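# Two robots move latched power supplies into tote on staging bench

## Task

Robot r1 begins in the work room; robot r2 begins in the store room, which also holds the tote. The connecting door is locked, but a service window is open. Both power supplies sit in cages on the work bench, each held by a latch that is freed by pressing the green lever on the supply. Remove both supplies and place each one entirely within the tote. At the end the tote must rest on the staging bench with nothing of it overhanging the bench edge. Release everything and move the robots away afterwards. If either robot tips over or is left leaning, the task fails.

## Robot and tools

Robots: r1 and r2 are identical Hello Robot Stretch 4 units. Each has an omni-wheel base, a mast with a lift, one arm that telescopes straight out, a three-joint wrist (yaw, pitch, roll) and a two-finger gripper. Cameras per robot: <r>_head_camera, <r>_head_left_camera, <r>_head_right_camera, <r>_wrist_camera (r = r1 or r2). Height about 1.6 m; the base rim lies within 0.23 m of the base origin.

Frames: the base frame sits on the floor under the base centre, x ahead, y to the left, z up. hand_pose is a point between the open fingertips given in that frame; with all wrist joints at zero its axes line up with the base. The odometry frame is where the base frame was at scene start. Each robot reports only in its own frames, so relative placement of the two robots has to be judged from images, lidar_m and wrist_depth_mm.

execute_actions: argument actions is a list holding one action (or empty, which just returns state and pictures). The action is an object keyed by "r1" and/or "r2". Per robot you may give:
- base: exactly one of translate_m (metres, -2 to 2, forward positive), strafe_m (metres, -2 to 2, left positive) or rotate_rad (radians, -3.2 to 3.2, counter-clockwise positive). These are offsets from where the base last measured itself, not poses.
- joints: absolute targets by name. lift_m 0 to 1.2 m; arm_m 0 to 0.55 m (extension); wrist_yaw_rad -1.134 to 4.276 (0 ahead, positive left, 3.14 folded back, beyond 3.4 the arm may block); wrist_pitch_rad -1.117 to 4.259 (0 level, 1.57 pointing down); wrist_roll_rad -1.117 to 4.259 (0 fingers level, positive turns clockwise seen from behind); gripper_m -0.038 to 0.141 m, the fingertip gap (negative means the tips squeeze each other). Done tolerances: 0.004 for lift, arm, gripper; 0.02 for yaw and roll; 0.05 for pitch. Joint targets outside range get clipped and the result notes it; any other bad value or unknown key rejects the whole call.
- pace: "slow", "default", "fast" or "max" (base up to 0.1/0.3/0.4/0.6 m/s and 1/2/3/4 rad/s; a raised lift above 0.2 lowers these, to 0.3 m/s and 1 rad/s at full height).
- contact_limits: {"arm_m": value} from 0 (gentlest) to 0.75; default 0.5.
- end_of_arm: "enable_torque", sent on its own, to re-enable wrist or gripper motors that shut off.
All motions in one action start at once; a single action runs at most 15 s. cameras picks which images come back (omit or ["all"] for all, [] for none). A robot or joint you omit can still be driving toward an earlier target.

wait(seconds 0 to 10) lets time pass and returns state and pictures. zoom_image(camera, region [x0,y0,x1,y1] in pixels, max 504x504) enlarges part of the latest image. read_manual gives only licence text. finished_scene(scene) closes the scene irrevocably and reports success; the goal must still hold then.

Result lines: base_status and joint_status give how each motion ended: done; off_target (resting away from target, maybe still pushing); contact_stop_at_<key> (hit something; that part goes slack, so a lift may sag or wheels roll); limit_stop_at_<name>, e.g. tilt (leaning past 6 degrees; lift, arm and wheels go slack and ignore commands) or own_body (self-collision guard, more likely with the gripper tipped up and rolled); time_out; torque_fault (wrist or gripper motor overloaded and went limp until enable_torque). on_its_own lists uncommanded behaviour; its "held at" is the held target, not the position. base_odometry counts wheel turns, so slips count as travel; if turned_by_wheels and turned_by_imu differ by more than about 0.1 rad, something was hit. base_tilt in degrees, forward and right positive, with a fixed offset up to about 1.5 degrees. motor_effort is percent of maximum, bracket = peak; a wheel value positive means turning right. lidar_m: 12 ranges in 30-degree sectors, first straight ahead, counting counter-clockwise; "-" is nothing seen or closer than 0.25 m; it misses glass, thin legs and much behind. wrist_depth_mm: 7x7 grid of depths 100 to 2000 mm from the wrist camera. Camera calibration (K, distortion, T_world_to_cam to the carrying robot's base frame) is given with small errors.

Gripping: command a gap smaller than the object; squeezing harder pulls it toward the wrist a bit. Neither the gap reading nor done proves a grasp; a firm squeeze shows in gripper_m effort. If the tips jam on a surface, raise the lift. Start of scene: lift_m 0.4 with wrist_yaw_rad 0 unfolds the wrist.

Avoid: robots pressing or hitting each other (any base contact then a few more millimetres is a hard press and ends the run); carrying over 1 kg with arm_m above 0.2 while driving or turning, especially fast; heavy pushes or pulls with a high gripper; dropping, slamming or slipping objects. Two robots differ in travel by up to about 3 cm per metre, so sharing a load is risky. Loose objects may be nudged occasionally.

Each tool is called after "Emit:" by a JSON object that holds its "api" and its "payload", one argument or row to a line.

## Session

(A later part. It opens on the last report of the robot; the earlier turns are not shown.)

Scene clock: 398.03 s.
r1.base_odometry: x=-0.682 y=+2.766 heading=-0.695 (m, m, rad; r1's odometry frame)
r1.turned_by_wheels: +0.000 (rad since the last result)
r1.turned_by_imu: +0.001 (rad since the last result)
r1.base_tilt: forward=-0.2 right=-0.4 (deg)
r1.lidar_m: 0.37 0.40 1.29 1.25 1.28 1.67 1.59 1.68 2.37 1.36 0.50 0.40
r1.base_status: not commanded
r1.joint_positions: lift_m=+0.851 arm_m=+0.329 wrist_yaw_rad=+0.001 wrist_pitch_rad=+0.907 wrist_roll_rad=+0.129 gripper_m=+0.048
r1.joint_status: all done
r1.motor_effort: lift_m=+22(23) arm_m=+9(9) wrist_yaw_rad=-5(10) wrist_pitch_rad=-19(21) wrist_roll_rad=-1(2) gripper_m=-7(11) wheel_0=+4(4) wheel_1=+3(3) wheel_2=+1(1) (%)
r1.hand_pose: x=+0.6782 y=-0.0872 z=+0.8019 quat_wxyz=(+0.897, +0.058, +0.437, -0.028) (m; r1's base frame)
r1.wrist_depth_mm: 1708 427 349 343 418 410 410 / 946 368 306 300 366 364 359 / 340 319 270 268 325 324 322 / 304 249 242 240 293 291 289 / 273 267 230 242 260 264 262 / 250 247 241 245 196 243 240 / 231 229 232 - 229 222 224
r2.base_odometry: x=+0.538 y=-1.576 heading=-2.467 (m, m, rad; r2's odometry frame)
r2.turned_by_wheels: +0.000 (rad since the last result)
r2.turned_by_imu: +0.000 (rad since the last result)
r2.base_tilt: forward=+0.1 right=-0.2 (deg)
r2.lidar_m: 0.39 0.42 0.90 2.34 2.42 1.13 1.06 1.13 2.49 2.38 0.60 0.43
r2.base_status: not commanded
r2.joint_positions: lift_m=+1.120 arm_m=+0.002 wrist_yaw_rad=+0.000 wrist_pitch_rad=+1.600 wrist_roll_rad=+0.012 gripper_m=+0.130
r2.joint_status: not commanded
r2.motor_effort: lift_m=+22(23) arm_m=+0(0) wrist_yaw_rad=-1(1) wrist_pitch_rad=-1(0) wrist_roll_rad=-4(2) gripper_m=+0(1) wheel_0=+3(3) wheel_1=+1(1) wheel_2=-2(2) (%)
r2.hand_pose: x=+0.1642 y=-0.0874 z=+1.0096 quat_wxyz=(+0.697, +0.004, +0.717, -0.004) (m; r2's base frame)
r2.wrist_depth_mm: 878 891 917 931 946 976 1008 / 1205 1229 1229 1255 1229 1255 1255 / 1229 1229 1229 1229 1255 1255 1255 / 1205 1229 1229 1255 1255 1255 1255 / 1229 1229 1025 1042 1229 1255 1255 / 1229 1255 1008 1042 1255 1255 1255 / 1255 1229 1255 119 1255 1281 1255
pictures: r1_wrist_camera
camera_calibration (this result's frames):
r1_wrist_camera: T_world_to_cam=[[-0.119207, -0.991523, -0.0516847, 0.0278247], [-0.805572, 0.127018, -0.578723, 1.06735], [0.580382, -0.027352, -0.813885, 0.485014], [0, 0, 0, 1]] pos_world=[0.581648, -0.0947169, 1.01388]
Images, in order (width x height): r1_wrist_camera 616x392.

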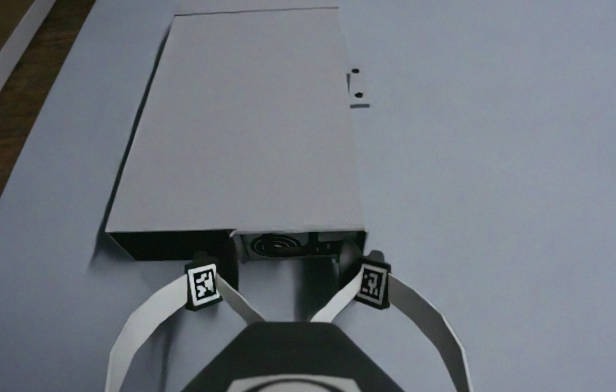

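Left pad caught on divider; back off slightly.

Emit:
{"api": "execute_actions", "payload": {
  "actions": [
    {"r1":{"joints":{"arm_m":0.322},"pace":"slow"}}
  ],
  "cameras": ["r1_wrist_camera"]
}}

Emit:
{"api": "zoom_image", "payload": {
  "camera": "r1_wrist_camera",
  "region": [170, 190, 420, 320]
}}

Scene clock: 399.00 s.
r1.base_odometry: x=-0.682 y=+2.765 heading=-0.696 (m, m, rad; r1's odometry frame)
r1.turned_by_wheels: -0.001 (rad since the last result)
r1.turned_by_imu: -0.001 (rad since the last result)
r1.base_tilt: forward=-0.1 right=-0.3 (deg)
r1.lidar_m: 0.36 0.36 1.31 1.23 1.32 1.65 1.59 1.67 2.35 1.33 0.54 0.38
r1.base_status: not commanded
r1.joint_positions: lift_m=+0.851 arm_m=+0.324 wrist_yaw_rad=-0.002 wrist_pitch_rad=+0.901 wrist_roll_rad=+0.130 gripper_m=+0.048
r1.joint_status: all done
r1.motor_effort: lift_m=+22(23) arm_m=-9(10) wrist_yaw_rad=+2(3) wrist_pitch_rad=-5(20) wrist_roll_rad=+1(4) gripper_m=-4(8) wheel_0=-2(4) wheel_1=+1(3) wheel_2=-1(1) (%)
r1.hand_pose: x=+0.6734 y=-0.0877 z=+0.8028 quat_wxyz=(+0.898, +0.059, +0.435, -0.029) (m; r1's base frame)
r1.wrist_depth_mm: 1708 436 353 362 427 418 415 / 410 373 306 306 373 366 366 / 342 287 272 271 329 327 325 / 304 251 245 244 297 293 291 / 277 268 262 252 268 266 266 / 251 251 213 244 201 244 244 / 231 231 233 - 230 224 224
r2.base_odometry: x=+0.538 y=-1.576 heading=-2.467 (m, m, rad; r2's odometry frame)
r2.turned_by_wheels: +0.000 (rad since the last result)
r2.turned_by_imu: +0.000 (rad since the last result)
r2.base_tilt: forward=+0.2 right=-0.1 (deg)
r2.lidar_m: 0.40 0.41 0.87 2.33 2.43 1.13 1.07 1.13 2.48 2.37 0.58 0.44
r2.base_status: not commanded
r2.joint_positions: lift_m=+1.120 arm_m=+0.002 wrist_yaw_rad=+0.000 wrist_pitch_rad=+1.600 wrist_roll_rad=+0.012 gripper_m=+0.130
r2.joint_status: not commanded
r2.motor_effort: lift_m=+23(22) arm_m=+0(1) wrist_yaw_rad=-1(1) wrist_pitch_rad=+0(0) wrist_roll_rad=-1(2) gripper_m=-1(1) wheel_0=+3(3) wheel_1=+1(1) wheel_2=-2(2) (%)
r2.hand_pose: x=+0.1642 y=-0.0874 z=+1.0096 quat_wxyz=(+0.697, +0.004, +0.717, -0.004) (m; r2's base frame)
r2.wrist_depth_mm: 891 904 917 931 931 976 991 / 1205 1229 1229 1229 1229 1229 1281 / 1229 1229 1229 1229 1229 1229 1281 / 1229 1229 1255 1229 1255 1255 1255 / 1229 1229 1025 1025 1281 1255 1255 / 1229 1229 1042 1025 1255 1281 1281 / 1205 1229 1229 119 1255 1281 1281
pictures: r1_wrist_camera
camera_calibration (this result's frames):
r1_wrist_camera: T_world_to_cam=[[-0.121736, -0.991176, -0.0524524, 0.029185], [-0.802139, 0.129368, -0.582956, 1.06541], [0.584597, -0.0288924, -0.810809, 0.483089], [0, 0, 0, 1]] pos_world=[0.575748, -0.0949449, 1.01431]
Images, in order (width x height): r1_wrist_camera 616x392.

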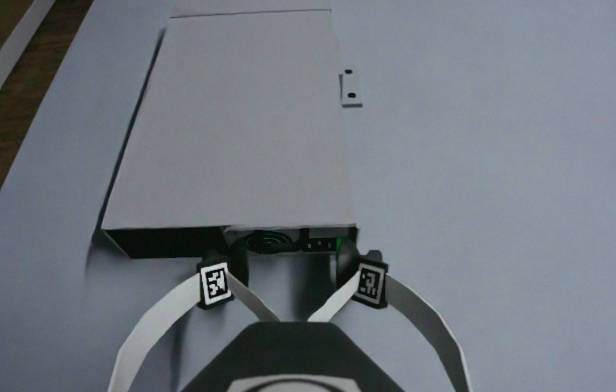

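Region (170, 190, 420, 320) of r1_wrist_camera's 616x392 image, scaled by 2.016; it fills the top 262 rows of this view, and the rest is white.

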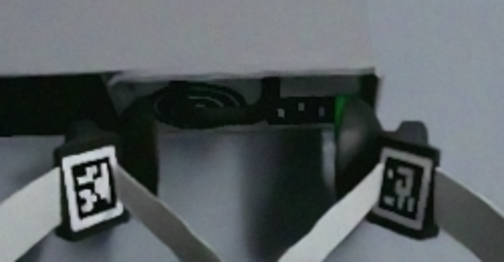

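Emit:
{"api": "execute_actions", "payload": {
  "actions": [
    {"r1":{"joints":{"arm_m":0.336},"pace":"slow"}}
  ],
  "cameras": ["r1_wrist_camera"]
}}

Emit:
{"api": "zoom_image", "payload": {
  "camera": "r1_wrist_camera",
  "region": [170, 190, 420, 320]
}}

Scene clock: 400.17 s.
r1.base_odometry: x=-0.682 y=+2.765 heading=-0.696 (m, m, rad; r1's odometry frame)
r1.turned_by_wheels: +0.000 (rad since the last result)
r1.turned_by_imu: +0.000 (rad since the last result)
r1.base_tilt: forward=-0.1 right=-0.3 (deg)
r1.lidar_m: 0.37 0.40 1.30 1.24 1.33 1.65 1.60 1.69 2.37 1.32 0.55 0.40
r1.base_status: not commanded
r1.joint_positions: lift_m=+0.851 arm_m=+0.334 wrist_yaw_rad=-0.005 wrist_pitch_rad=+0.908 wrist_roll_rad=+0.130 gripper_m=+0.048
r1.joint_status: all done
r1.on_its_own: wrist_pitch_rad is at rest, and its effort (-25) is outside its rest range (-23 to +23)
r1.motor_effort: lift_m=+22(23) arm_m=+12(10) wrist_yaw_rad=+13(13) wrist_pitch_rad=-25(25) wrist_roll_rad=-1(2) gripper_m=-5(4) wheel_0=-2(2) wheel_1=+1(1) wheel_2=-2(2) (%)
r1.hand_pose: x=+0.6817 y=-0.0883 z=+0.8016 quat_wxyz=(+0.897, +0.059, +0.438, -0.031) (m; r1's base frame)
r1.wrist_depth_mm: 1708 421 349 351 418 415 413 / 399 368 304 303 368 364 364 / 340 285 270 267 325 324 324 / 303 249 243 241 294 291 287 / 274 265 229 236 267 265 264 / 250 250 194 245 201 243 241 / 231 229 232 - 229 223 224
r2.base_odometry: x=+0.538 y=-1.576 heading=-2.467 (m, m, rad; r2's odometry frame)
r2.turned_by_wheels: +0.000 (rad since the last result)
r2.turned_by_imu: +0.000 (rad since the last result)
r2.base_tilt: forward=+0.2 right=-0.2 (deg)
r2.lidar_m: 0.37 0.40 0.89 2.34 2.44 1.11 1.05 1.14 2.47 2.38 0.60 0.42
r2.base_status: not commanded
r2.joint_positions: lift_m=+1.120 arm_m=+0.002 wrist_yaw_rad=+0.000 wrist_pitch_rad=+1.600 wrist_roll_rad=+0.012 gripper_m=+0.130
r2.joint_status: not commanded
r2.motor_effort: lift_m=+22(22) arm_m=-1(0) wrist_yaw_rad=-1(1) wrist_pitch_rad=+0(1) wrist_roll_rad=-1(2) gripper_m=-1(1) wheel_0=+3(3) wheel_1=+1(1) wheel_2=-2(2) (%)
r2.hand_pose: x=+0.1642 y=-0.0874 z=+1.0096 quat_wxyz=(+0.697, +0.004, +0.717, -0.004) (m; r2's base frame)
r2.wrist_depth_mm: 878 891 904 946 946 976 1008 / 1229 1229 1255 1229 1255 1229 1255 / 1229 1229 1229 1229 1229 1229 1255 / 1229 1229 1229 1229 1229 1255 1255 / 1229 1255 1025 1025 1255 1281 1255 / 1229 1229 1008 1042 1229 1255 1255 / 1229 1255 1229 119 1255 1281 1281
pictures: r1_wrist_camera
camera_calibration (this result's frames):
r1_wrist_camera: T_world_to_cam=[[-0.125581, -0.990734, -0.0517308, 0.0316295], [-0.805769, 0.132278, -0.577269, 1.06962], [0.578762, -0.0308111, -0.814914, 0.484363], [0, 0, 0, 1]] pos_world=[0.58551, -0.0952271, 1.01381]
Images, in order (width x height): r1_wrist_camera 616x392.

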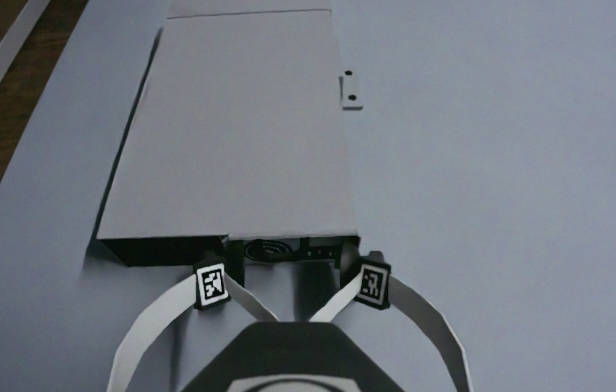

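Region (170, 190, 420, 320) of r1_wrist_camera's 616x392 image, scaled by 2.016; it fills the top 262 rows of this view, and the rest is white.

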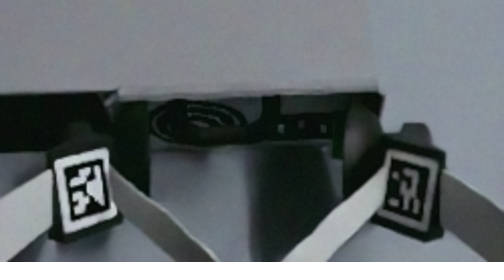

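Emit:
{"api": "execute_actions", "payload": {
  "actions": [
    {"r1":{"joints":{"gripper_m":0.015,"arm_m":0.340,"lift_m":0.847},"pace":"slow"}}
  ],
  "cameras": ["r1_wrist_camera"]
}}

Emit:
{"api": "zoom_image", "payload": {
  "camera": "r1_wrist_camera",
  "region": [170, 190, 420, 320]
}}

Scene clock: 401.87 s.
r1.base_odometry: x=-0.682 y=+2.766 heading=-0.696 (m, m, rad; r1's odometry frame)
r1.turned_by_wheels: +0.000 (rad since the last result)
r1.turned_by_imu: +0.000 (rad since the last result)
r1.base_tilt: forward=+0.0 right=-0.3 (deg)
r1.lidar_m: 0.37 0.40 1.30 1.25 1.32 1.64 1.59 1.69 2.40 1.37 0.56 0.38
r1.base_status: not commanded
r1.joint_positions: lift_m=+0.847 arm_m=+0.338 wrist_yaw_rad=-0.004 wrist_pitch_rad=+0.913 wrist_roll_rad=+0.130 gripper_m=+0.015
r1.joint_status: all done
r1.on_its_own: wrist_pitch_rad is at rest, and its effort (-37) is outside its rest range (-23 to +23)
r1.motor_effort: lift_m=+18(21) arm_m=+11(13) wrist_yaw_rad=+10(21) wrist_pitch_rad=-37(39) wrist_roll_rad=+0(0) gripper_m=-16(17) wheel_0=+1(2) wheel_1=+2(2) wheel_2=-4(5) (%)
r1.hand_pose: x=+0.6849 y=-0.0881 z=+0.7971 quat_wxyz=(+0.896, +0.059, +0.440, -0.030) (m; r1's base frame)
r1.wrist_depth_mm: 1708 404 332 330 402 394 394 / 377 349 291 287 351 353 347 / 327 267 259 256 315 312 312 / 293 236 233 232 285 282 279 / 267 258 221 220 258 256 255 / 243 239 193 236 190 236 235 / 225 223 227 - 223 216 217
r2.base_odometry: x=+0.538 y=-1.576 heading=-2.467 (m, m, rad; r2's odometry frame)
r2.turned_by_wheels: +0.000 (rad since the last result)
r2.turned_by_imu: +0.000 (rad since the last result)
r2.base_tilt: forward=+0.1 right=-0.2 (deg)
r2.lidar_m: 0.39 0.40 0.88 2.34 2.44 1.14 1.06 1.12 2.47 2.36 0.60 0.42
r2.base_status: not commanded
r2.joint_positions: lift_m=+1.120 arm_m=+0.002 wrist_yaw_rad=+0.000 wrist_pitch_rad=+1.600 wrist_roll_rad=+0.012 gripper_m=+0.130
r2.joint_status: not commanded
r2.motor_effort: lift_m=+23(23) arm_m=+0(0) wrist_yaw_rad=-1(1) wrist_pitch_rad=+0(1) wrist_roll_rad=-1(0) gripper_m=+0(1) wheel_0=+3(3) wheel_1=+1(1) wheel_2=-2(2) (%)
r2.hand_pose: x=+0.1642 y=-0.0874 z=+1.0096 quat_wxyz=(+0.697, +0.004, +0.717, -0.004) (m; r2's base frame)
r2.wrist_depth_mm: 891 891 917 931 931 991 1008 / 1229 1255 1255 1255 1255 1255 1255 / 1229 1255 1229 1205 1255 1255 1255 / 1229 1229 1229 1255 1255 1255 1255 / 1229 1229 1025 1025 1255 1229 1255 / 1255 1255 1025 1025 1255 1255 1255 / 1229 1229 1255 120 1255 1255 1255
pictures: r1_wrist_camera
camera_calibration (this result's frames):
r1_wrist_camera: T_world_to_cam=[[-0.124665, -0.990877, -0.0512001, 0.0309482], [-0.808448, 0.131358, -0.573723, 1.06855], [0.575214, -0.0301305, -0.817448, 0.483338], [0, 0, 0, 1]] pos_world=[0.589702, -0.0951337, 1.00974]
Images, in order (width x height): r1_wrist_camera 616x392.

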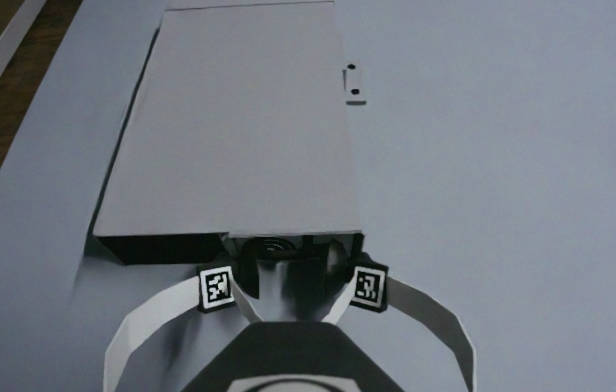

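Region (170, 190, 420, 320) of r1_wrist_camera's 616x392 image, scaled by 2.016; it fills the top 262 rows of this view, and the rest is white.

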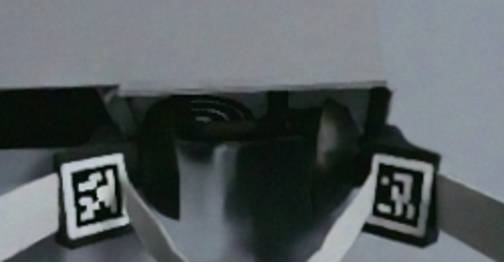

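Emit:
{"api": "execute_actions", "payload": {
  "actions": [
    {"r1":{"joints":{"gripper_m":-0.012,"arm_m":0.343,"lift_m":0.843},"pace":"slow"}}
  ],
  "cameras": ["r1_wrist_camera"]
}}

Emit:
{"api": "zoom_image", "payload": {
  "camera": "r1_wrist_camera",
  "region": [170, 190, 420, 320]
}}

Scene clock: 403.27 s.
r1.base_odometry: x=-0.682 y=+2.766 heading=-0.696 (m, m, rad; r1's odometry frame)
r1.turned_by_wheels: +0.000 (rad since the last result)
r1.turned_by_imu: +0.000 (rad since the last result)
r1.base_tilt: forward=-0.1 right=-0.4 (deg)
r1.lidar_m: 0.36 0.38 1.30 1.25 1.33 1.65 1.61 1.67 2.33 1.32 0.53 0.38
r1.base_status: not commanded
r1.joint_positions: lift_m=+0.843 arm_m=+0.341 wrist_yaw_rad=-0.003 wrist_pitch_rad=+0.911 wrist_roll_rad=+0.130 gripper_m=-0.011
r1.joint_status: all done
r1.on_its_own: wrist_pitch_rad is at rest, and its effort (-31) is outside its rest range (-23 to +23)
r1.motor_effort: lift_m=+19(20) arm_m=+10(12) wrist_yaw_rad=+7(14) wrist_pitch_rad=-31(41) wrist_roll_rad=+0(1) gripper_m=-26(23) wheel_0=+1(1) wheel_1=+2(2) wheel_2=-4(4) (%)
r1.hand_pose: x=+0.6885 y=-0.0880 z=+0.7933 quat_wxyz=(+0.896, +0.059, +0.439, -0.030) (m; r1's base frame)
r1.wrist_depth_mm: 1661 402 325 324 397 389 389 / 370 345 285 282 347 345 343 / 324 263 253 252 312 306 306 / 290 231 229 227 278 278 274 / 262 249 216 220 254 254 250 / 239 229 202 234 187 231 230 / 221 220 222 - 218 214 213
r2.base_odometry: x=+0.538 y=-1.576 heading=-2.467 (m, m, rad; r2's odometry frame)
r2.turned_by_wheels: +0.000 (rad since the last result)
r2.turned_by_imu: +0.000 (rad since the last result)
r2.base_tilt: forward=+0.1 right=-0.3 (deg)
r2.lidar_m: 0.40 0.42 0.86 2.34 2.45 1.13 1.06 1.14 2.50 2.38 0.61 0.43
r2.base_status: not commanded
r2.joint_positions: lift_m=+1.120 arm_m=+0.002 wrist_yaw_rad=+0.000 wrist_pitch_rad=+1.600 wrist_roll_rad=+0.012 gripper_m=+0.130
r2.joint_status: not commanded
r2.motor_effort: lift_m=+22(23) arm_m=+0(1) wrist_yaw_rad=-1(1) wrist_pitch_rad=+0(0) wrist_roll_rad=+0(2) gripper_m=+0(1) wheel_0=+3(3) wheel_1=+1(1) wheel_2=-2(2) (%)
r2.hand_pose: x=+0.1642 y=-0.0874 z=+1.0096 quat_wxyz=(+0.697, +0.004, +0.717, -0.004) (m; r2's base frame)
r2.wrist_depth_mm: 891 891 917 931 946 976 1008 / 1229 1229 1229 1255 1255 1255 1255 / 1229 1229 1255 1255 1255 1229 1255 / 1229 1229 1255 1255 1255 1255 1255 / 1229 1255 1025 1025 1255 1255 1255 / 1229 1229 1025 1042 1255 1255 1281 / 1255 1229 1229 120 1255 1255 1255
pictures: r1_wrist_camera
camera_calibration (this result's frames):
r1_wrist_camera: T_world_to_cam=[[-0.12385, -0.990972, -0.0513435, 0.0308635], [-0.807729, 0.130733, -0.574876, 1.06958], [0.576398, -0.0297266, -0.816628, 0.476726], [0, 0, 0, 1]] pos_world=[0.592969, -0.0950736, 1.00577]
Images, in order (width x height): r1_wrist_camera 616x392.

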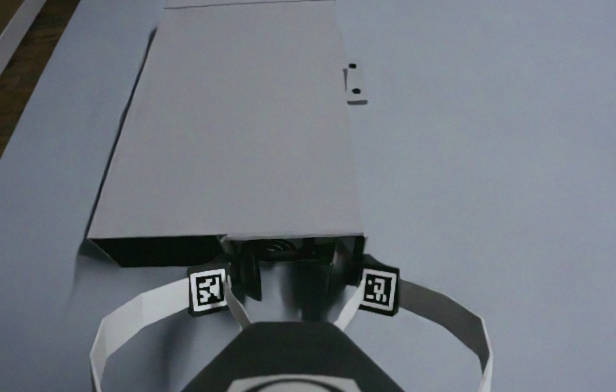

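Region (170, 190, 420, 320) of r1_wrist_camera's 616x392 image, scaled by 2.016; it fills the top 262 rows of this view, and the rest is white.

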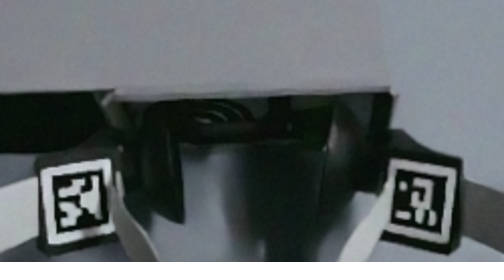

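Emit:
{"api": "execute_actions", "payload": {
  "actions": [
    {"r1":{"joints":{"gripper_m":-0.038,"arm_m":0.346,"lift_m":0.838},"pace":"slow"}}
  ],
  "cameras": ["r1_wrist_camera"]
}}

Emit:
{"api": "execute_actions", "payload": {
  "actions": [
    {"r1":{"joints":{"arm_m":0.333},"pace":"slow"}}
  ],
  "cameras": ["r1_wrist_camera"]
}}

Emit:
{"api": "zoom_image", "payload": {
  "camera": "r1_wrist_camera",
  "region": [170, 190, 420, 320]
}}

Scene clock: 404.53 s.
r1.base_odometry: x=-0.682 y=+2.766 heading=-0.696 (m, m, rad; r1's odometry frame)
r1.turned_by_wheels: +0.000 (rad since the last result)
r1.turned_by_imu: +0.000 (rad since the last result)
r1.base_tilt: forward=-0.1 right=-0.4 (deg)
r1.lidar_m: 0.36 0.42 1.25 1.25 1.32 1.68 1.61 1.69 2.35 1.32 0.52 0.40
r1.base_status: not commanded
r1.joint_positions: lift_m=+0.838 arm_m=+0.344 wrist_yaw_rad=-0.002 wrist_pitch_rad=+0.911 wrist_roll_rad=+0.129 gripper_m=-0.037
r1.joint_status: all done
r1.on_its_own: wrist_pitch_rad is at rest, and its effort (-32) is outside its rest range (-23 to +23)
r1.motor_effort: lift_m=+19(21) arm_m=+10(11) wrist_yaw_rad=+6(11) wrist_pitch_rad=-32(39) wrist_roll_rad=+1(0) gripper_m=-32(29) wheel_0=+1(1) wheel_1=+3(2) wheel_2=-3(4) (%)
r1.hand_pose: x=+0.6917 y=-0.0878 z=+0.7883 quat_wxyz=(+0.896, +0.059, +0.439, -0.030) (m; r1's base frame)
r1.wrist_depth_mm: 1042 392 314 314 387 382 379 / 362 332 276 276 340 336 334 / 314 254 246 244 300 298 298 / 281 223 222 220 272 272 270 / 254 246 209 216 247 247 246 / 232 167 195 229 182 221 225 / 218 213 217 - 214 209 210
r2.base_odometry: x=+0.538 y=-1.576 heading=-2.467 (m, m, rad; r2's odometry frame)
r2.turned_by_wheels: +0.000 (rad since the last result)
r2.turned_by_imu: +0.000 (rad since the last result)
r2.base_tilt: forward=+0.1 right=-0.2 (deg)
r2.lidar_m: 0.38 0.41 0.89 2.33 2.44 1.14 1.08 1.16 2.46 2.37 0.60 0.43
r2.base_status: not commanded
r2.joint_positions: lift_m=+1.120 arm_m=+0.002 wrist_yaw_rad=+0.000 wrist_pitch_rad=+1.600 wrist_roll_rad=+0.012 gripper_m=+0.130
r2.joint_status: not commanded
r2.motor_effort: lift_m=+23(23) arm_m=+0(0) wrist_yaw_rad=-1(1) wrist_pitch_rad=+0(0) wrist_roll_rad=-2(1) gripper_m=-1(0) wheel_0=+3(3) wheel_1=+1(1) wheel_2=-3(2) (%)
r2.hand_pose: x=+0.1642 y=-0.0874 z=+1.0096 quat_wxyz=(+0.697, +0.004, +0.717, -0.004) (m; r2's base frame)
r2.wrist_depth_mm: 878 878 904 931 946 976 1008 / 1205 1229 1205 1229 1255 1255 1281 / 1229 1229 1255 1255 1255 1255 1255 / 1229 1229 1255 1229 1255 1255 1255 / 1229 1229 1025 1025 1255 1255 1255 / 1255 1229 1025 1042 1255 1255 1255 / 1255 1229 1255 120 1255 1281 1255
pictures: r1_wrist_camera
camera_calibration (this result's frames):
r1_wrist_camera: T_world_to_cam=[[-0.122871, -0.991104, -0.0511477, 0.0302785], [-0.807668, 0.129812, -0.575171, 1.0694], [0.576693, -0.0293613, -0.816433, 0.470457], [0, 0, 0, 1]] pos_world=[0.59613, -0.0949985, 1.00073]
Images, in order (width x height): r1_wrist_camera 616x392.

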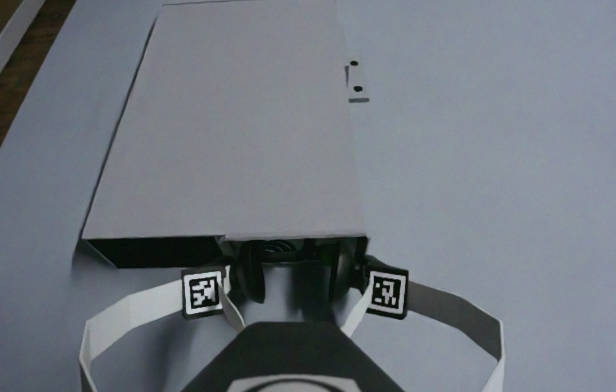

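Scene clock: 405.53 s.
r1.base_odometry: x=-0.682 y=+2.765 heading=-0.696 (m, m, rad; r1's odometry frame)
r1.turned_by_wheels: +0.000 (rad since the last result)
r1.turned_by_imu: +0.000 (rad since the last result)
r1.base_tilt: forward=+0.0 right=-0.3 (deg)
r1.lidar_m: 0.36 0.39 1.31 1.23 1.33 1.65 1.60 1.68 2.33 1.33 0.53 0.38
r1.base_status: not commanded
r1.joint_positions: lift_m=+0.838 arm_m=+0.335 wrist_yaw_rad=+0.002 wrist_pitch_rad=+0.902 wrist_roll_rad=+0.129 gripper_m=-0.037
r1.joint_status: all done
r1.motor_effort: lift_m=+21(21) arm_m=-12(9) wrist_yaw_rad=-6(7) wrist_pitch_rad=-7(33) wrist_roll_rad=-2(2) gripper_m=-31(31) wheel_0=+0(1) wheel_1=+2(3) wheel_2=+1(3) (%)
r1.hand_pose: x=+0.6849 y=-0.0871 z=+0.7897 quat_wxyz=(+0.898, +0.058, +0.435, -0.027) (m; r1's base frame)
r1.wrist_depth_mm: 1661 404 324 324 394 389 392 / 370 343 285 279 345 343 342 / 324 258 250 249 307 306 301 / 286 228 225 224 278 276 273 / 259 253 214 225 251 251 248 / 236 163 196 232 182 224 227 / 218 216 220 - 216 211 211
r2.base_odometry: x=+0.538 y=-1.576 heading=-2.467 (m, m, rad; r2's odometry frame)
r2.turned_by_wheels: +0.000 (rad since the last result)
r2.turned_by_imu: +0.000 (rad since the last result)
r2.base_tilt: forward=+0.2 right=-0.2 (deg)
r2.lidar_m: 0.40 0.41 0.90 2.35 2.44 1.14 1.07 1.14 2.46 2.39 0.57 0.43
r2.base_status: not commanded
r2.joint_positions: lift_m=+1.120 arm_m=+0.002 wrist_yaw_rad=+0.000 wrist_pitch_rad=+1.600 wrist_roll_rad=+0.012 gripper_m=+0.130
r2.joint_status: not commanded
r2.motor_effort: lift_m=+22(23) arm_m=-1(0) wrist_yaw_rad=-1(2) wrist_pitch_rad=+0(1) wrist_roll_rad=-3(2) gripper_m=+0(1) wheel_0=+3(3) wheel_1=+1(1) wheel_2=-2(2) (%)
r2.hand_pose: x=+0.1642 y=-0.0874 z=+1.0096 quat_wxyz=(+0.697, +0.004, +0.717, -0.004) (m; r2's base frame)
r2.wrist_depth_mm: 878 904 904 931 946 976 1008 / 1229 1255 1229 1255 1229 1255 1255 / 1229 1229 1229 1255 1229 1255 1255 / 1229 1229 1255 1229 1229 1281 1229 / 1229 1229 1025 1042 1229 1255 1281 / 1229 1229 1042 1025 1229 1255 1281 / 1229 1229 1229 119 1255 1255 1255
pictures: r1_wrist_camera
camera_calibration (this result's frames):
r1_wrist_camera: T_world_to_cam=[[-0.118463, -0.991585, -0.0522034, 0.0279856], [-0.803099, 0.126598, -0.582241, 1.06678], [0.58395, -0.0270497, -0.811339, 0.466822], [0, 0, 0, 1]] pos_world=[0.587442, -0.0946745, 1.00133]
Images, in order (width x height): r1_wrist_camera 616x392.

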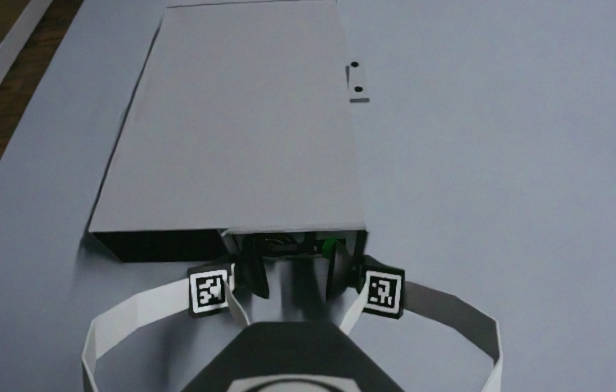

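Region (170, 190, 420, 320) of r1_wrist_camera's 616x392 image, scaled by 2.016; it fills the top 262 rows of this view, and the rest is white.

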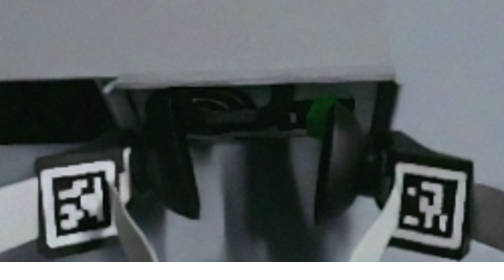

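Emit:
{"api": "execute_actions", "payload": {
  "actions": [
    {"r1":{"joints":{"arm_m":0.329,"lift_m":0.832},"pace":"slow"}}
  ],
  "cameras": ["r1_wrist_camera"]
}}

Emit:
{"api": "zoom_image", "payload": {
  "camera": "r1_wrist_camera",
  "region": [170, 190, 420, 320]
}}

Scene clock: 406.40 s.
r1.base_odometry: x=-0.682 y=+2.765 heading=-0.696 (m, m, rad; r1's odometry frame)
r1.turned_by_wheels: +0.000 (rad since the last result)
r1.turned_by_imu: +0.000 (rad since the last result)
r1.base_tilt: forward=-0.1 right=-0.4 (deg)
r1.lidar_m: 0.36 0.41 1.31 1.24 1.33 1.64 1.60 1.68 2.37 1.34 0.54 0.40
r1.base_status: not commanded
r1.joint_positions: lift_m=+0.832 arm_m=+0.330 wrist_yaw_rad=+0.000 wrist_pitch_rad=+0.906 wrist_roll_rad=+0.130 gripper_m=-0.037
r1.joint_status: all done
r1.motor_effort: lift_m=+20(21) arm_m=-8(12) wrist_yaw_rad=+0(7) wrist_pitch_rad=-15(21) wrist_roll_rad=+0(1) gripper_m=-19(31) wheel_0=+1(3) wheel_1=+2(3) wheel_2=+1(2) (%)
r1.hand_pose: x=+0.6793 y=-0.0875 z=+0.7833 quat_wxyz=(+0.897, +0.058, +0.437, -0.028) (m; r1's base frame)
r1.wrist_depth_mm: 1618 392 312 310 387 377 375 / 355 332 272 271 336 334 334 / 312 251 242 241 300 298 294 / 279 221 219 217 270 268 266 / 252 250 246 211 245 245 242 / 229 226 180 199 176 223 221 / 213 211 213 - 211 204 205
r2.base_odometry: x=+0.538 y=-1.576 heading=-2.467 (m, m, rad; r2's odometry frame)
r2.turned_by_wheels: +0.000 (rad since the last result)
r2.turned_by_imu: +0.000 (rad since the last result)
r2.base_tilt: forward=+0.1 right=-0.2 (deg)
r2.lidar_m: 0.39 0.41 0.89 2.35 2.42 1.15 1.06 1.15 2.47 2.38 0.59 0.40
r2.base_status: not commanded
r2.joint_positions: lift_m=+1.120 arm_m=+0.002 wrist_yaw_rad=+0.000 wrist_pitch_rad=+1.600 wrist_roll_rad=+0.012 gripper_m=+0.130
r2.joint_status: not commanded
r2.motor_effort: lift_m=+23(23) arm_m=+0(1) wrist_yaw_rad=-1(1) wrist_pitch_rad=+0(1) wrist_roll_rad=-4(0) gripper_m=-1(0) wheel_0=+3(3) wheel_1=+1(1) wheel_2=-2(3) (%)
r2.hand_pose: x=+0.1642 y=-0.0874 z=+1.0096 quat_wxyz=(+0.697, +0.004, +0.717, -0.004) (m; r2's base frame)
r2.wrist_depth_mm: 878 904 917 931 960 991 1008 / 1205 1229 1255 1255 1255 1255 1255 / 1229 1229 1255 1255 1255 1255 1255 / 1229 1229 1255 1255 1281 1255 1229 / 1255 1229 1008 1042 1255 1255 1308 / 1229 1205 1025 1025 1281 1255 1255 / 1229 1229 1229 119 1229 1255 1281
pictures: r1_wrist_camera
camera_calibration (this result's frames):
r1_wrist_camera: T_world_to_cam=[[-0.120637, -0.991337, -0.0519398, 0.0279487], [-0.804748, 0.128298, -0.579586, 1.05775], [0.581229, -0.0281212, -0.813254, 0.468084], [0, 0, 0, 1]] pos_world=[0.582528, -0.094837, 0.99518]
Images, in order (width x height): r1_wrist_camera 616x392.

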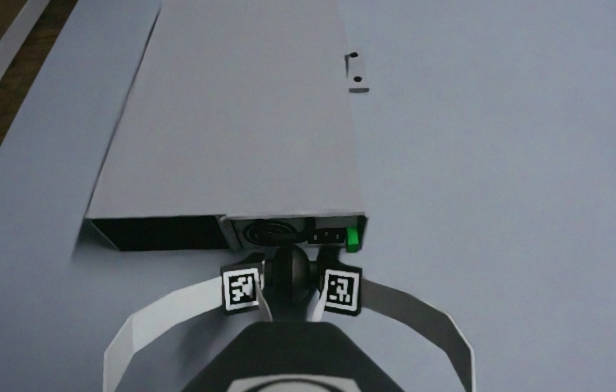

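Region (170, 190, 420, 320) of r1_wrist_camera's 616x392 image, scaled by 2.016; it fills the top 262 rows of this view, and the rest is white.

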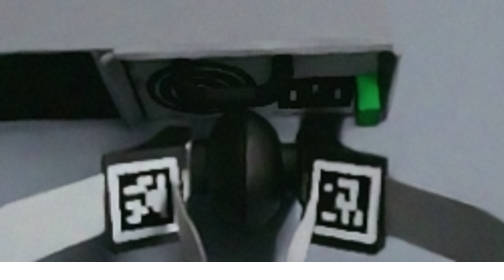

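Emit:
{"api": "execute_actions", "payload": {
  "actions": [
    {"r1":{"joints":{"arm_m":0.30,"lift_m":0.93,"gripper_m":0.07}}}
  ],
  "cameras": []
}}

Emit:
{"api": "execute_actions", "payload": {
  "actions": [
    {"r1":{"joints":{"wrist_pitch_rad":1.5,"wrist_roll_rad":0.10}}}
  ],
  "cameras": []
}}

Emit:
{"api": "execute_actions", "payload": {
  "actions": [
    {"r1":{"joints":{"arm_m":0.47,"lift_m":0.909}}}
  ],
  "cameras": ["r1_wrist_camera"]
}}

Scene clock: 408.87 s.
r1.base_odometry: x=-0.682 y=+2.765 heading=-0.696 (m, m, rad; r1's odometry frame)
r1.turned_by_wheels: +0.000 (rad since the last result)
r1.turned_by_imu: +0.000 (rad since the last result)
r1.base_tilt: forward=+0.0 right=-0.3 (deg)
r1.lidar_m: 0.38 0.40 1.27 1.24 1.32 1.66 1.60 1.70 2.39 1.35 0.52 0.41
r1.base_status: not commanded
r1.joint_positions: lift_m=+0.930 arm_m=+0.302 wrist_yaw_rad=+0.000 wrist_pitch_rad=+0.902 wrist_roll_rad=+0.130 gripper_m=+0.070
r1.joint_status: all done
r1.motor_effort: lift_m=+23(23) arm_m=-9(9) wrist_yaw_rad=-2(1) wrist_pitch_rad=-5(17) wrist_roll_rad=+1(0) gripper_m=-1(19) wheel_0=+1(1) wheel_1=+2(2) wheel_2=+1(1) (%)
r1.hand_pose: x=+0.6514 y=-0.0874 z=+0.8817 quat_wxyz=(+0.898, +0.058, +0.435, -0.028) (m; r1's base frame)
r1.wrist_depth_mm: 1863 1708 574 564 554 549 549 / 1661 504 430 433 488 480 480 / 1464 445 379 375 430 427 424 / 1281 399 338 338 387 384 382 / 377 357 315 319 345 351 349 / 330 324 319 322 202 322 319 / 306 303 307 - 303 294 294
r2.base_odometry: x=+0.538 y=-1.576 heading=-2.467 (m, m, rad; r2's odometry frame)
r2.turned_by_wheels: +0.000 (rad since the last result)
r2.turned_by_imu: +0.001 (rad since the last result)
r2.base_tilt: forward=+0.1 right=-0.2 (deg)
r2.lidar_m: 0.38 0.41 0.89 2.36 2.45 1.12 1.06 1.12 2.47 2.38 0.60 0.41
r2.base_status: not commanded
r2.joint_positions: lift_m=+1.120 arm_m=+0.002 wrist_yaw_rad=+0.000 wrist_pitch_rad=+1.600 wrist_roll_rad=+0.012 gripper_m=+0.130
r2.joint_status: not commanded
r2.motor_effort: lift_m=+22(22) arm_m=+0(0) wrist_yaw_rad=-1(1) wrist_pitch_rad=-1(1) wrist_roll_rad=-3(2) gripper_m=-1(1) wheel_0=+3(3) wheel_1=+1(1) wheel_2=-2(2) (%)
r2.hand_pose: x=+0.1642 y=-0.0874 z=+1.0096 quat_wxyz=(+0.697, +0.004, +0.717, -0.004) (m; r2's base frame)
r2.wrist_depth_mm: 878 891 917 917 931 976 991 / 1205 1229 1229 1229 1255 1229 1255 / 1229 1255 1229 1255 1229 1255 1255 / 1229 1229 1229 1229 1255 1255 1255 / 1229 1229 1042 1025 1255 1255 1229 / 1255 1229 1008 1025 1255 1255 1255 / 1255 1229 1255 119 1255 1255 1281
pictures: none
No camera images: the call's "cameras" was empty. Leave "cameras" out to get every camera's image.

Scene clock: 409.77 s.
r1.base_odometry: x=-0.682 y=+2.765 heading=-0.696 (m, m, rad; r1's odometry frame)
r1.turned_by_wheels: +0.000 (rad since the last result)
r1.turned_by_imu: +0.000 (rad since the last result)
r1.base_tilt: forward=-0.1 right=-0.4 (deg)
r1.lidar_m: 0.36 0.40 1.29 1.23 1.31 1.65 1.59 1.67 2.37 1.34 0.55 0.40
r1.base_status: not commanded
r1.joint_positions: lift_m=+0.930 arm_m=+0.302 wrist_yaw_rad=+0.000 wrist_pitch_rad=+1.500 wrist_roll_rad=+0.100 gripper_m=+0.070
r1.joint_status: all done
r1.motor_effort: lift_m=+23(23) arm_m=-9(9) wrist_yaw_rad=-1(1) wrist_pitch_rad=+0(3) wrist_roll_rad=+0(3) gripper_m=-2(0) wheel_0=+1(1) wheel_1=+2(2) wheel_2=+1(1) (%)
r1.hand_pose: x=+0.4929 y=-0.0874 z=+0.8202 quat_wxyz=(+0.731, +0.037, +0.681, -0.034) (m; r1's base frame)
r1.wrist_depth_mm: 276 277 281 283 286 289 290 / 276 279 282 283 286 290 290 / 277 278 281 283 287 289 291 / 276 279 281 286 285 289 291 / 276 279 279 282 285 289 289 / 277 277 281 283 285 289 291 / 274 277 281 - 286 291 1060
r2.base_odometry: x=+0.538 y=-1.576 heading=-2.467 (m, m, rad; r2's odometry frame)
r2.turned_by_wheels: +0.000 (rad since the last result)
r2.turned_by_imu: +0.000 (rad since the last result)
r2.base_tilt: forward=+0.1 right=-0.2 (deg)
r2.lidar_m: 0.39 0.40 0.90 2.34 2.41 1.13 1.07 1.14 2.47 2.38 0.59 0.39
r2.base_status: not commanded
r2.joint_positions: lift_m=+1.120 arm_m=+0.002 wrist_yaw_rad=+0.000 wrist_pitch_rad=+1.600 wrist_roll_rad=+0.012 gripper_m=+0.130
r2.joint_status: not commanded
r2.motor_effort: lift_m=+23(23) arm_m=-1(0) wrist_yaw_rad=-1(1) wrist_pitch_rad=+0(1) wrist_roll_rad=-2(3) gripper_m=+0(1) wheel_0=+3(3) wheel_1=+1(1) wheel_2=-2(2) (%)
r2.hand_pose: x=+0.1642 y=-0.0874 z=+1.0096 quat_wxyz=(+0.697, +0.004, +0.717, -0.004) (m; r2's base frame)
r2.wrist_depth_mm: 891 891 917 931 960 976 991 / 1205 1255 1229 1255 1229 1255 1255 / 1229 1205 1229 1255 1255 1255 1255 / 1229 1229 1255 1229 1255 1255 1255 / 1229 1255 1025 1025 1255 1255 1229 / 1255 1229 1025 1025 1255 1255 1281 / 1229 1229 1255 119 1255 1255 1255
pictures: none
No camera images: the call's "cameras" was empty. Leave "cameras" out to get every camera's image.

Scene clock: 411.37 s.
r1.base_odometry: x=-0.682 y=+2.765 heading=-0.696 (m, m, rad; r1's odometry frame)
r1.turned_by_wheels: +0.000 (rad since the last result)
r1.turned_by_imu: +0.000 (rad since the last result)
r1.base_tilt: forward=-0.1 right=-0.4 (deg)
r1.lidar_m: 0.38 0.39 1.30 1.24 1.33 1.67 1.59 1.72 2.37 1.36 0.52 0.39
r1.base_status: not commanded
r1.joint_positions: lift_m=+0.909 arm_m=+0.468 wrist_yaw_rad=+0.000 wrist_pitch_rad=+1.500 wrist_roll_rad=+0.100 gripper_m=+0.070
r1.joint_status: all done
r1.motor_effort: lift_m=+17(20) arm_m=+9(7) wrist_yaw_rad=-2(2) wrist_pitch_rad=-1(0) wrist_roll_rad=+2(3) gripper_m=-2(2) wheel_0=+1(1) wheel_1=+2(2) wheel_2=+1(1) (%)
r1.hand_pose: x=+0.6597 y=-0.0874 z=+0.7997 quat_wxyz=(+0.731, +0.037, +0.681, -0.034) (m; r1's base frame)
r1.wrist_depth_mm: 255 213 214 216 265 266 271 / 255 211 214 217 264 267 271 / 256 212 214 216 263 267 268 / 255 213 215 216 264 267 271 / 255 259 258 262 264 266 268 / 254 256 258 263 265 268 270 / 254 257 258 - 265 268 268
r2.base_odometry: x=+0.538 y=-1.576 heading=-2.467 (m, m, rad; r2's odometry frame)
r2.turned_by_wheels: +0.000 (rad since the last result)
r2.turned_by_imu: +0.000 (rad since the last result)
r2.base_tilt: forward=+0.1 right=-0.2 (deg)
r2.lidar_m: 0.41 0.41 0.90 2.34 2.43 1.13 1.06 1.14 2.50 2.37 0.60 0.42
r2.base_status: not commanded
r2.joint_positions: lift_m=+1.120 arm_m=+0.002 wrist_yaw_rad=+0.000 wrist_pitch_rad=+1.600 wrist_roll_rad=+0.012 gripper_m=+0.130
r2.joint_status: not commanded
r2.motor_effort: lift_m=+22(23) arm_m=+0(0) wrist_yaw_rad=-1(1) wrist_pitch_rad=+0(0) wrist_roll_rad=-3(1) gripper_m=+0(0) wheel_0=+3(3) wheel_1=+1(1) wheel_2=-2(2) (%)
r2.hand_pose: x=+0.1642 y=-0.0874 z=+1.0096 quat_wxyz=(+0.697, +0.004, +0.717, -0.004) (m; r2's base frame)
r2.wrist_depth_mm: 878 891 904 931 946 976 1025 / 1229 1205 1229 1255 1229 1255 1229 / 1229 1229 1255 1255 1255 1255 1255 / 1229 1229 1255 1255 1229 1281 1281 / 1229 1255 1042 1042 1255 1255 1255 / 1229 1229 1025 1025 1281 1255 1255 / 1205 1255 1255 120 1255 1281 1255
pictures: r1_wrist_camera
camera_calibration (this result's frames):
r1_wrist_camera: T_world_to_cam=[[-0.0994691, -0.994689, 0.0264559, -0.050454], [-0.994679, 0.0986814, -0.0295823, 0.734411], [0.0268145, -0.0292576, -0.999212, 1.00717], [0, 0, 0, 1]] pos_world=[0.698478, -0.0931912, 1.02944]
Images, in order (width x height): r1_wrist_camera 616x392.

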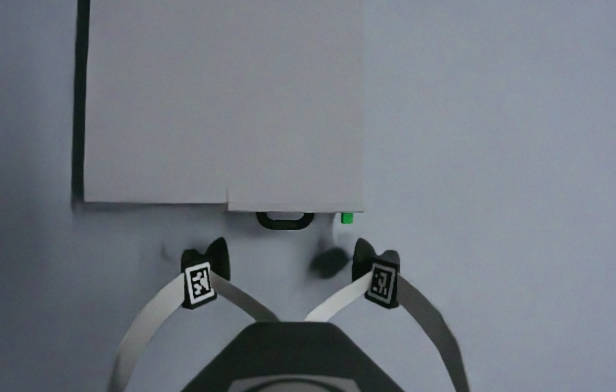

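Emit:
{"api": "execute_actions", "payload": {
  "actions": [
    {"r1":{"base":{"strafe_m":-0.012},"joints":{"arm_m":0.486},"pace":"slow","contact_limits":{"arm_m":0.3}}}
  ],
  "cameras": ["r1_wrist_camera"]
}}

Emit:
{"api": "execute_actions", "payload": {
  "actions": [
    {"r1":{"joints":{"gripper_m":0.04},"pace":"slow"}}
  ],
  "cameras": ["r1_wrist_camera"]
}}

Emit:
{"api": "zoom_image", "payload": {
  "camera": "r1_wrist_camera",
  "region": [170, 210, 420, 330]
}}

Scene clock: 412.63 s.
r1.base_odometry: x=-0.689 y=+2.756 heading=-0.696 (m, m, rad; r1's odometry frame)
r1.turned_by_wheels: +0.000 (rad since the last result)
r1.turned_by_imu: +0.000 (rad since the last result)
r1.base_tilt: forward=-0.1 right=-0.3 (deg)
r1.lidar_m: 0.37 0.40 1.30 1.26 1.34 1.64 1.58 1.70 2.35 1.33 0.53 0.39
r1.base_status: done
r1.joint_positions: lift_m=+0.909 arm_m=+0.484 wrist_yaw_rad=+0.000 wrist_pitch_rad=+1.500 wrist_roll_rad=+0.100 gripper_m=+0.070
r1.joint_status: all done
r1.motor_effort: lift_m=+17(17) arm_m=+9(8) wrist_yaw_rad=-1(3) wrist_pitch_rad=+0(1) wrist_roll_rad=-1(2) gripper_m=-1(2) wheel_0=+2(3) wheel_1=+0(2) wheel_2=+0(1) (%)
r1.contact_limits: arm_m 0.3
r1.hand_pose: x=+0.6757 y=-0.0874 z=+0.7997 quat_wxyz=(+0.731, +0.037, +0.681, -0.034) (m; r1's base frame)
r1.wrist_depth_mm: 255 212 214 216 265 266 271 / 254 212 215 217 264 267 270 / 255 213 215 216 266 267 271 / 254 213 214 216 265 268 268 / 254 257 215 260 265 268 271 / 256 256 259 262 263 267 270 / 254 257 258 - 265 268 270
r2.base_odometry: x=+0.538 y=-1.576 heading=-2.467 (m, m, rad; r2's odometry frame)
r2.turned_by_wheels: +0.000 (rad since the last result)
r2.turned_by_imu: +0.000 (rad since the last result)
r2.base_tilt: forward=+0.1 right=-0.2 (deg)
r2.lidar_m: 0.39 0.42 0.87 2.34 2.45 1.13 1.05 1.16 2.48 2.38 0.61 0.41
r2.base_status: not commanded
r2.joint_positions: lift_m=+1.120 arm_m=+0.002 wrist_yaw_rad=+0.000 wrist_pitch_rad=+1.600 wrist_roll_rad=+0.012 gripper_m=+0.130
r2.joint_status: not commanded
r2.motor_effort: lift_m=+23(23) arm_m=+0(1) wrist_yaw_rad=-1(1) wrist_pitch_rad=-1(0) wrist_roll_rad=-1(2) gripper_m=-1(1) wheel_0=+3(3) wheel_1=+1(1) wheel_2=-2(2) (%)
r2.hand_pose: x=+0.1642 y=-0.0874 z=+1.0096 quat_wxyz=(+0.697, +0.004, +0.717, -0.004) (m; r2's base frame)
r2.wrist_depth_mm: 891 904 904 917 946 960 1008 / 1229 1229 1255 1255 1229 1255 1255 / 1255 1229 1229 1229 1255 1255 1255 / 1229 1255 1205 1229 1229 1229 1255 / 1229 1255 1025 1042 1255 1255 1281 / 1229 1255 1008 1025 1255 1255 1255 / 1255 1229 1229 119 1255 1255 1281
pictures: r1_wrist_camera
camera_calibration (this result's frames):
r1_wrist_camera: T_world_to_cam=[[-0.099471, -0.994689, 0.0264559, -0.0488624], [-0.994679, 0.0986832, -0.0295825, 0.750315], [0.0268146, -0.0292577, -0.999212, 1.00675], [0, 0, 0, 1]] pos_world=[0.714467, -0.0931913, 1.02944]
Images, in order (width x height): r1_wrist_camera 616x392.

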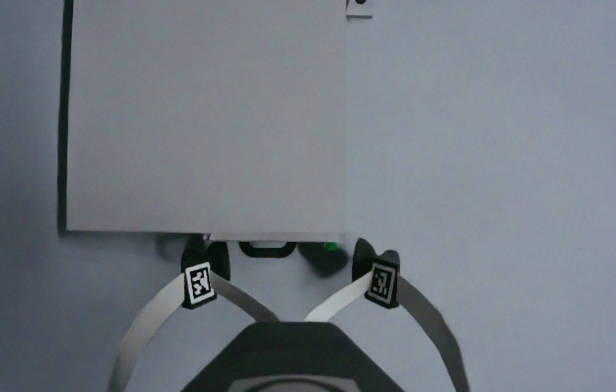

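Scene clock: 414.10 s.
r1.base_odometry: x=-0.689 y=+2.756 heading=-0.695 (m, m, rad; r1's odometry frame)
r1.turned_by_wheels: +0.000 (rad since the last result)
r1.turned_by_imu: +0.001 (rad since the last result)
r1.base_tilt: forward=-0.1 right=-0.4 (deg)
r1.lidar_m: 0.38 0.39 1.31 1.26 1.34 1.64 1.60 1.69 2.36 1.35 0.53 0.35
r1.base_status: not commanded
r1.joint_positions: lift_m=+0.909 arm_m=+0.484 wrist_yaw_rad=+0.000 wrist_pitch_rad=+1.501 wrist_roll_rad=+0.100 gripper_m=+0.040
r1.joint_status: all done
r1.motor_effort: lift_m=+18(17) arm_m=+9(9) wrist_yaw_rad=-2(0) wrist_pitch_rad=-3(4) wrist_roll_rad=-1(2) gripper_m=-9(7) wheel_0=+3(3) wheel_1=+1(0) wheel_2=+1(1) (%)
r1.hand_pose: x=+0.6755 y=-0.0874 z=+0.7996 quat_wxyz=(+0.731, +0.036, +0.681, -0.034) (m; r1's base frame)
r1.wrist_depth_mm: 253 211 213 215 264 266 268 / 255 211 213 215 263 266 268 / 254 211 213 216 264 267 268 / 254 212 214 215 264 266 267 / 255 257 214 217 263 265 267 / 255 257 194 260 198 266 268 / 255 256 257 - 264 267 268
r2.base_odometry: x=+0.538 y=-1.576 heading=-2.467 (m, m, rad; r2's odometry frame)
r2.turned_by_wheels: +0.000 (rad since the last result)
r2.turned_by_imu: +0.000 (rad since the last result)
r2.base_tilt: forward=+0.2 right=-0.2 (deg)
r2.lidar_m: 0.39 0.43 0.89 2.35 2.43 1.15 1.07 1.10 2.49 2.38 0.59 0.41
r2.base_status: not commanded
r2.joint_positions: lift_m=+1.120 arm_m=+0.002 wrist_yaw_rad=+0.000 wrist_pitch_rad=+1.600 wrist_roll_rad=+0.012 gripper_m=+0.130
r2.joint_status: not commanded
r2.motor_effort: lift_m=+23(23) arm_m=-1(0) wrist_yaw_rad=-1(1) wrist_pitch_rad=+0(0) wrist_roll_rad=+0(3) gripper_m=+0(0) wheel_0=+3(3) wheel_1=+1(1) wheel_2=-2(3) (%)
r2.hand_pose: x=+0.1642 y=-0.0874 z=+1.0096 quat_wxyz=(+0.697, +0.004, +0.717, -0.004) (m; r2's base frame)
r2.wrist_depth_mm: 878 904 904 917 946 976 1025 / 1205 1229 1229 1255 1255 1255 1255 / 1229 1229 1255 1229 1255 1255 1281 / 1229 1229 1255 1229 1255 1255 1255 / 1229 1229 1008 1042 1255 1255 1281 / 1229 1229 1025 1025 1255 1255 1255 / 1229 1229 1229 119 1255 1229 1255
pictures: r1_wrist_camera
camera_calibration (this result's frames):
r1_wrist_camera: T_world_to_cam=[[-0.0990653, -0.994727, 0.0265447, -0.0492259], [-0.994738, 0.0982955, -0.0288883, 0.749578], [0.0261268, -0.0292668, -0.99923, 1.00719], [0, 0, 0, 1]] pos_world=[0.714443, -0.0931694, 1.02937]
Images, in order (width x height): r1_wrist_camera 616x392.

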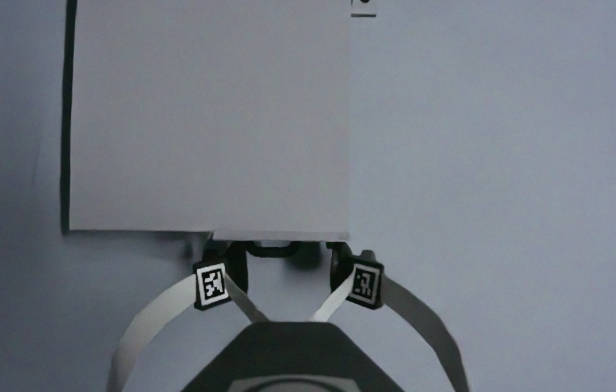

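Region (170, 210, 420, 330) of r1_wrist_camera's 616x392 image, scaled by 2.016; it fills the top 242 rows of this view, and the rest is white.

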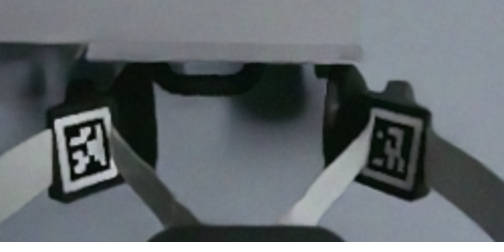

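Emit:
{"api": "execute_actions", "payload": {
  "actions": [
    {"r1":{"joints":{"arm_m":0.496,"lift_m":0.906},"pace":"slow"}}
  ],
  "cameras": []
}}

Emit:
{"api": "execute_actions", "payload": {
  "actions": [
    {"r1":{"joints":{"gripper_m":0.0,"lift_m":0.896},"pace":"slow"}}
  ],
  "cameras": ["r1_wrist_camera"]
}}

Emit:
{"api": "zoom_image", "payload": {
  "camera": "r1_wrist_camera",
  "region": [170, 210, 420, 330]
}}

Scene clock: 415.20 s.
r1.base_odometry: x=-0.689 y=+2.756 heading=-0.695 (m, m, rad; r1's odometry frame)
r1.turned_by_wheels: +0.000 (rad since the last result)
r1.turned_by_imu: +0.000 (rad since the last result)
r1.base_tilt: forward=-0.1 right=-0.3 (deg)
r1.lidar_m: 0.37 0.39 1.30 1.27 1.31 1.62 1.60 1.72 2.40 1.32 0.52 0.40
r1.base_status: not commanded
r1.joint_positions: lift_m=+0.906 arm_m=+0.494 wrist_yaw_rad=-0.003 wrist_pitch_rad=+1.512 wrist_roll_rad=+0.100 gripper_m=+0.040
r1.joint_status: all done
r1.on_its_own: wrist_pitch_rad is at rest, and its effort (-33) is outside its rest range (-23 to +23)
r1.motor_effort: lift_m=+15(16) arm_m=+12(7) wrist_yaw_rad=+8(9) wrist_pitch_rad=-33(35) wrist_roll_rad=+1(0) gripper_m=-8(6) wheel_0=+3(3) wheel_1=+1(1) wheel_2=+1(1) (%)
r1.hand_pose: x=+0.6816 y=-0.0875 z=+0.7966 quat_wxyz=(+0.727, +0.037, +0.685, -0.035) (m; r1's base frame)
r1.wrist_depth_mm: 249 208 209 211 258 260 264 / 249 207 210 212 259 263 265 / 250 207 211 212 260 263 266 / 250 208 211 211 260 263 265 / 252 255 211 216 262 263 267 / 252 254 195 258 197 265 268 / 253 254 256 - 263 265 268
r2.base_odometry: x=+0.538 y=-1.576 heading=-2.467 (m, m, rad; r2's odometry frame)
r2.turned_by_wheels: +0.000 (rad since the last result)
r2.turned_by_imu: +0.000 (rad since the last result)
r2.base_tilt: forward=+0.1 right=-0.2 (deg)
r2.lidar_m: 0.40 0.39 0.87 2.37 2.44 1.14 1.07 1.15 2.49 2.38 0.60 0.42
r2.base_status: not commanded
r2.joint_positions: lift_m=+1.120 arm_m=+0.002 wrist_yaw_rad=+0.000 wrist_pitch_rad=+1.600 wrist_roll_rad=+0.012 gripper_m=+0.130
r2.joint_status: not commanded
r2.motor_effort: lift_m=+22(22) arm_m=+0(1) wrist_yaw_rad=-1(1) wrist_pitch_rad=+0(0) wrist_roll_rad=-1(2) gripper_m=-1(1) wheel_0=+3(3) wheel_1=+1(1) wheel_2=-2(3) (%)
r2.hand_pose: x=+0.1642 y=-0.0874 z=+1.0096 quat_wxyz=(+0.697, +0.004, +0.717, -0.004) (m; r2's base frame)
r2.wrist_depth_mm: 891 891 904 917 946 976 991 / 1205 1229 1229 1255 1255 1281 1255 / 1205 1255 1229 1255 1255 1229 1281 / 1205 1229 1229 1255 1229 1255 1229 / 1255 1255 1025 1025 1255 1255 1229 / 1205 1205 1025 1025 1255 1281 1255 / 1229 1255 1255 119 1229 1281 1255
pictures: none
No camera images: the call's "cameras" was empty. Leave "cameras" out to get every camera's image.

Scene clock: 416.97 s.
r1.base_odometry: x=-0.689 y=+2.756 heading=-0.695 (m, m, rad; r1's odometry frame)
r1.turned_by_wheels: +0.000 (rad since the last result)
r1.turned_by_imu: +0.000 (rad since the last result)
r1.base_tilt: forward=-0.1 right=-0.4 (deg)
r1.lidar_m: 0.35 0.39 1.28 1.25 1.34 1.66 1.60 1.69 2.36 1.31 0.52 0.39
r1.base_status: not commanded
r1.joint_positions: lift_m=+0.896 arm_m=+0.494 wrist_yaw_rad=-0.003 wrist_pitch_rad=+1.512 wrist_roll_rad=+0.100 gripper_m=+0.001
r1.joint_status: all done
r1.on_its_own: wrist_pitch_rad is at rest, and its effort (-35) is outside its rest range (-23 to +23)
r1.motor_effort: lift_m=+19(19) arm_m=+12(12) wrist_yaw_rad=+7(10) wrist_pitch_rad=-35(36) wrist_roll_rad=+0(0) gripper_m=-22(23) wheel_0=+6(6) wheel_1=+2(2) wheel_2=+1(1) (%)
r1.hand_pose: x=+0.6816 y=-0.0875 z=+0.7863 quat_wxyz=(+0.727, +0.037, +0.685, -0.035) (m; r1's base frame)
r1.wrist_depth_mm: 236 195 196 198 245 247 249 / 236 195 197 198 245 249 249 / 216 196 197 198 247 249 251 / 216 196 198 199 248 250 252 / 239 242 198 200 248 250 252 / 243 241 198 247 186 252 253 / 241 243 244 - 251 252 254
r2.base_odometry: x=+0.538 y=-1.576 heading=-2.467 (m, m, rad; r2's odometry frame)
r2.turned_by_wheels: +0.000 (rad since the last result)
r2.turned_by_imu: +0.000 (rad since the last result)
r2.base_tilt: forward=+0.1 right=-0.3 (deg)
r2.lidar_m: 0.39 0.41 0.89 2.36 2.44 1.12 1.08 1.14 2.49 2.39 0.58 0.41
r2.base_status: not commanded
r2.joint_positions: lift_m=+1.120 arm_m=+0.002 wrist_yaw_rad=+0.000 wrist_pitch_rad=+1.600 wrist_roll_rad=+0.012 gripper_m=+0.130
r2.joint_status: not commanded
r2.motor_effort: lift_m=+22(22) arm_m=-1(1) wrist_yaw_rad=-1(1) wrist_pitch_rad=+0(0) wrist_roll_rad=-3(2) gripper_m=+0(1) wheel_0=+3(3) wheel_1=+1(1) wheel_2=-2(2) (%)
r2.hand_pose: x=+0.1642 y=-0.0874 z=+1.0096 quat_wxyz=(+0.697, +0.004, +0.717, -0.004) (m; r2's base frame)
r2.wrist_depth_mm: 891 904 917 931 946 976 1008 / 1229 1205 1229 1229 1255 1229 1255 / 1205 1229 1229 1229 1255 1255 1281 / 1255 1255 1229 1255 1255 1255 1229 / 1229 1229 1025 1025 1229 1281 1255 / 1255 1229 1025 1042 1229 1255 1281 / 1229 1229 1255 119 1281 1255 1255
pictures: r1_wrist_camera
camera_calibration (this result's frames):
r1_wrist_camera: T_world_to_cam=[[-0.101893, -0.994411, 0.0276441, -0.0472398], [-0.994681, 0.10142, -0.0179854, 0.746873], [0.0150812, -0.0293296, -0.999456, 1.00139], [0, 0, 0, 1]] pos_world=[0.722985, -0.0933535, 1.01559]
Images, in order (width x height): r1_wrist_camera 616x392.

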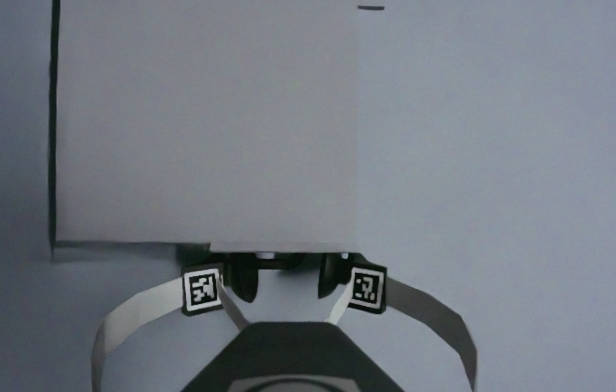

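Region (170, 210, 420, 330) of r1_wrist_camera's 616x392 image, scaled by 2.016; it fills the top 242 rows of this view, and the rest is white.

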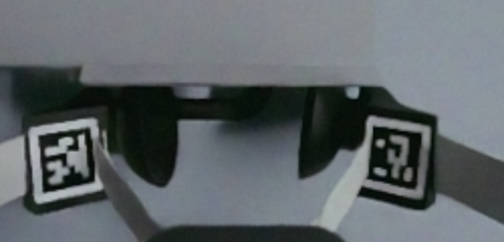

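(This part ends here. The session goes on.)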